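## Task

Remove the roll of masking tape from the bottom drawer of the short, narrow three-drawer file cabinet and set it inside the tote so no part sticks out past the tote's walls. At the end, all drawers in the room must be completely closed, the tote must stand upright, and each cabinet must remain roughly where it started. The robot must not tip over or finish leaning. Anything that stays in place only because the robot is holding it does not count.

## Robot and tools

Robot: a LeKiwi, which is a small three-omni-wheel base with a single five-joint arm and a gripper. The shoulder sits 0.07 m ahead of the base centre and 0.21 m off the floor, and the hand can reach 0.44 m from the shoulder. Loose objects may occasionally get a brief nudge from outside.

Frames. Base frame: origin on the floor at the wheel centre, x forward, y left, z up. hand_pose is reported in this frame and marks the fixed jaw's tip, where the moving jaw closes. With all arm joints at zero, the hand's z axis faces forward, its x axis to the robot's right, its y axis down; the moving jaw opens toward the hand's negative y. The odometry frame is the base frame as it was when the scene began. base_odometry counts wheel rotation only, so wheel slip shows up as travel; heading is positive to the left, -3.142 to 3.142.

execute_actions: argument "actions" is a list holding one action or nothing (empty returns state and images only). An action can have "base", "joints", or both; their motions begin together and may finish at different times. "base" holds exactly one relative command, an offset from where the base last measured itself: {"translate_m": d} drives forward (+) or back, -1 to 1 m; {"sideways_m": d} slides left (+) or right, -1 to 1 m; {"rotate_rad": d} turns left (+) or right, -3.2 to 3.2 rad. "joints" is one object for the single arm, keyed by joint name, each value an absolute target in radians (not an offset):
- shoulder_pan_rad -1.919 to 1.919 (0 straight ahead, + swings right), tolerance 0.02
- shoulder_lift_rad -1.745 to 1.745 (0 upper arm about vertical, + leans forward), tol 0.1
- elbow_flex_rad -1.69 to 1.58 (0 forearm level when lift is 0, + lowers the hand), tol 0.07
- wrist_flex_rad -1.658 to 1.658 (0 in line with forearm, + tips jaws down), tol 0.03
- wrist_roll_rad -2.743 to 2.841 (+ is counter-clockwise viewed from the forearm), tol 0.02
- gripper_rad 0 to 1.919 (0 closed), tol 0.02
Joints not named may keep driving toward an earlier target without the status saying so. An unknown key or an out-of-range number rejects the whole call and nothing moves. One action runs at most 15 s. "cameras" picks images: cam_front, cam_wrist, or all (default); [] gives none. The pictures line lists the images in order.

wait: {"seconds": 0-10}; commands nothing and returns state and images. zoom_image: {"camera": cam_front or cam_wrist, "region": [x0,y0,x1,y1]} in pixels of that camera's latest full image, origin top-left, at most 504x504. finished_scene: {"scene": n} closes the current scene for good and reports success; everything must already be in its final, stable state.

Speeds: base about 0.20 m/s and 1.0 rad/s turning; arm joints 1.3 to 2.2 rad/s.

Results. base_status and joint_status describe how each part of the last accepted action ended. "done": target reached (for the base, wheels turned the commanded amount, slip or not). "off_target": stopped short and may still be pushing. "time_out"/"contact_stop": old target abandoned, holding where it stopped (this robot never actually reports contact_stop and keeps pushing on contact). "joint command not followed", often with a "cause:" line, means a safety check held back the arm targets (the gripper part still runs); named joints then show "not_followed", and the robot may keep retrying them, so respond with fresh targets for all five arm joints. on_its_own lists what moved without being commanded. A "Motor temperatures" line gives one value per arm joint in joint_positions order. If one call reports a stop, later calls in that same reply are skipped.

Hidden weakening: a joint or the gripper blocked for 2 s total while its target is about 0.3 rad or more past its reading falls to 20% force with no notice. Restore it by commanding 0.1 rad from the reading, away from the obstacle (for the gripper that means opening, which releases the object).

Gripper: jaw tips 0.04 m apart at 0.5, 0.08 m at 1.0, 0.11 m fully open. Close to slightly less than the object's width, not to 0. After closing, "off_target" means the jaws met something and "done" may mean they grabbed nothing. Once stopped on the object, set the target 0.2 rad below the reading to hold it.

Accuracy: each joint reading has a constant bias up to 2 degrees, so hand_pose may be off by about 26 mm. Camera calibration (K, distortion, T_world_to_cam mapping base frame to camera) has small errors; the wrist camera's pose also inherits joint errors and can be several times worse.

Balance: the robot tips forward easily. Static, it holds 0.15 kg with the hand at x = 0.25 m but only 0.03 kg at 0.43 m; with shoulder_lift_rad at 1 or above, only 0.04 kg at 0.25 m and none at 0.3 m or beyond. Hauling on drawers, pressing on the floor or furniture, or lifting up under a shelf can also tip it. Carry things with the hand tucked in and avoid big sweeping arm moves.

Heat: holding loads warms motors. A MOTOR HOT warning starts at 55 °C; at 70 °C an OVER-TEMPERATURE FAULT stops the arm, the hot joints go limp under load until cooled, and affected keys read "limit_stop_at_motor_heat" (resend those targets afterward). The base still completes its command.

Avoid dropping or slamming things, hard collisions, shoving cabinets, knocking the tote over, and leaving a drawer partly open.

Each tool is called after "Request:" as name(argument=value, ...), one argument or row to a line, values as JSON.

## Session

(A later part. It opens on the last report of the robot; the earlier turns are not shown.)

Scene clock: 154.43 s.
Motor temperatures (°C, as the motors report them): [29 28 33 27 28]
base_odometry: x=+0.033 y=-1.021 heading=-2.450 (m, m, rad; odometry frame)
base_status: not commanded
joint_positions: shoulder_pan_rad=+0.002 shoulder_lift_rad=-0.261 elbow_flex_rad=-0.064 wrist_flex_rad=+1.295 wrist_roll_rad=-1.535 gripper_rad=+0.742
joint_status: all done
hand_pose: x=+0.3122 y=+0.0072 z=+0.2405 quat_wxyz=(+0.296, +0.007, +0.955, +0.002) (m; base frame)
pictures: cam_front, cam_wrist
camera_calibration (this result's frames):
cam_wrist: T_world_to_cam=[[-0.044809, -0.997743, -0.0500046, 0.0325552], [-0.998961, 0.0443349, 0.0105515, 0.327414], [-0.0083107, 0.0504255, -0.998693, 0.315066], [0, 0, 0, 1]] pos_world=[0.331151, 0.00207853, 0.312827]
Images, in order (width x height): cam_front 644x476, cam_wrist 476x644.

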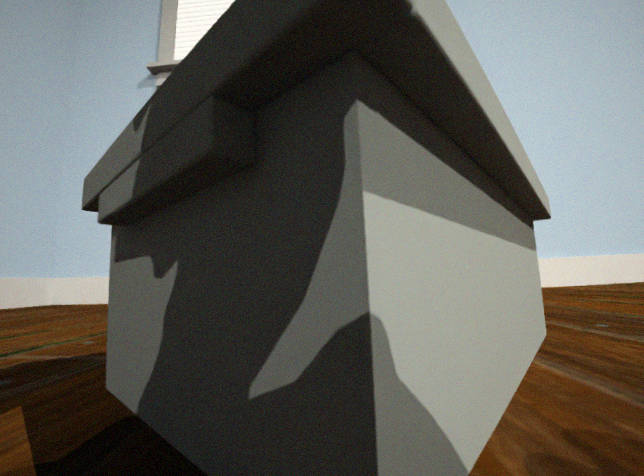

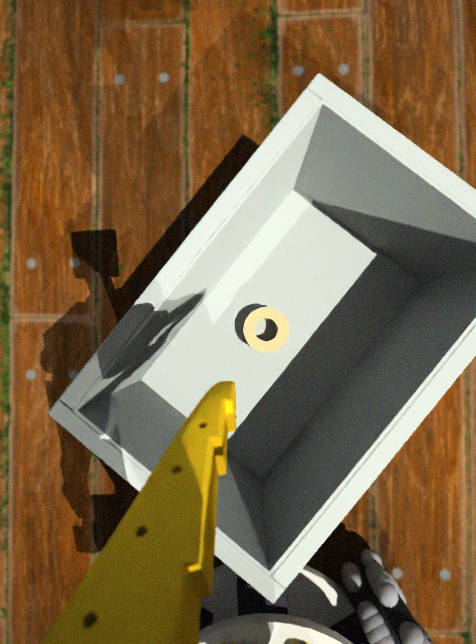

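Request:
execute_actions(
  actions=[
    {"base":{"translate_m":-0.1}},
  ],
  cameras=[],
)

Request:
execute_actions(
  actions=[
    {"base":{"rotate_rad":-2.6}},
  ],
  cameras=["cam_front"],
)

Scene clock: 161.10 s.
Motor temperatures (°C, as the motors report them): [29 28 33 27 28]
base_odometry: x=+0.110 y=-0.957 heading=-2.450 (m, m, rad; odometry frame)
base_status: done
joint_positions: shoulder_pan_rad=+0.002 shoulder_lift_rad=-0.261 elbow_flex_rad=-0.064 wrist_flex_rad=+1.295 wrist_roll_rad=-1.535 gripper_rad=+0.742
joint_status: not commanded
hand_pose: x=+0.3122 y=+0.0072 z=+0.2405 quat_wxyz=(+0.296, +0.007, +0.955, +0.002) (m; base frame)
pictures: none
No camera images: the call's "cameras" was empty. Leave "cameras" out to get every camera's image.

Scene clock: 164.67 s.
Motor temperatures (°C, as the motors report them): [29 29 33 27 28]
base_odometry: x=+0.110 y=-0.957 heading=+1.237 (m, m, rad; odometry frame)
base_status: done
joint_positions: shoulder_pan_rad=+0.002 shoulder_lift_rad=-0.264 elbow_flex_rad=-0.064 wrist_flex_rad=+1.295 wrist_roll_rad=-1.535 gripper_rad=+0.742
joint_status: not commanded
hand_pose: x=+0.3121 y=+0.0072 z=+0.2412 quat_wxyz=(+0.298, +0.007, +0.955, +0.002) (m; base frame)
pictures: cam_front
Images, in order (width x height): cam_front 644x476.

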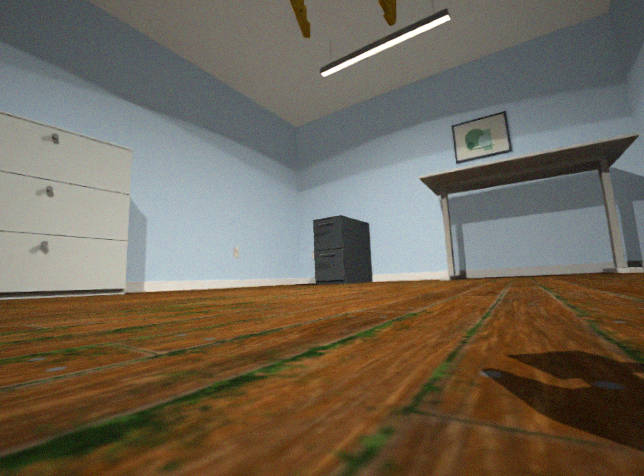

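Request:
finished_scene(
  scene=2,
)

The scene is finished: the task was done.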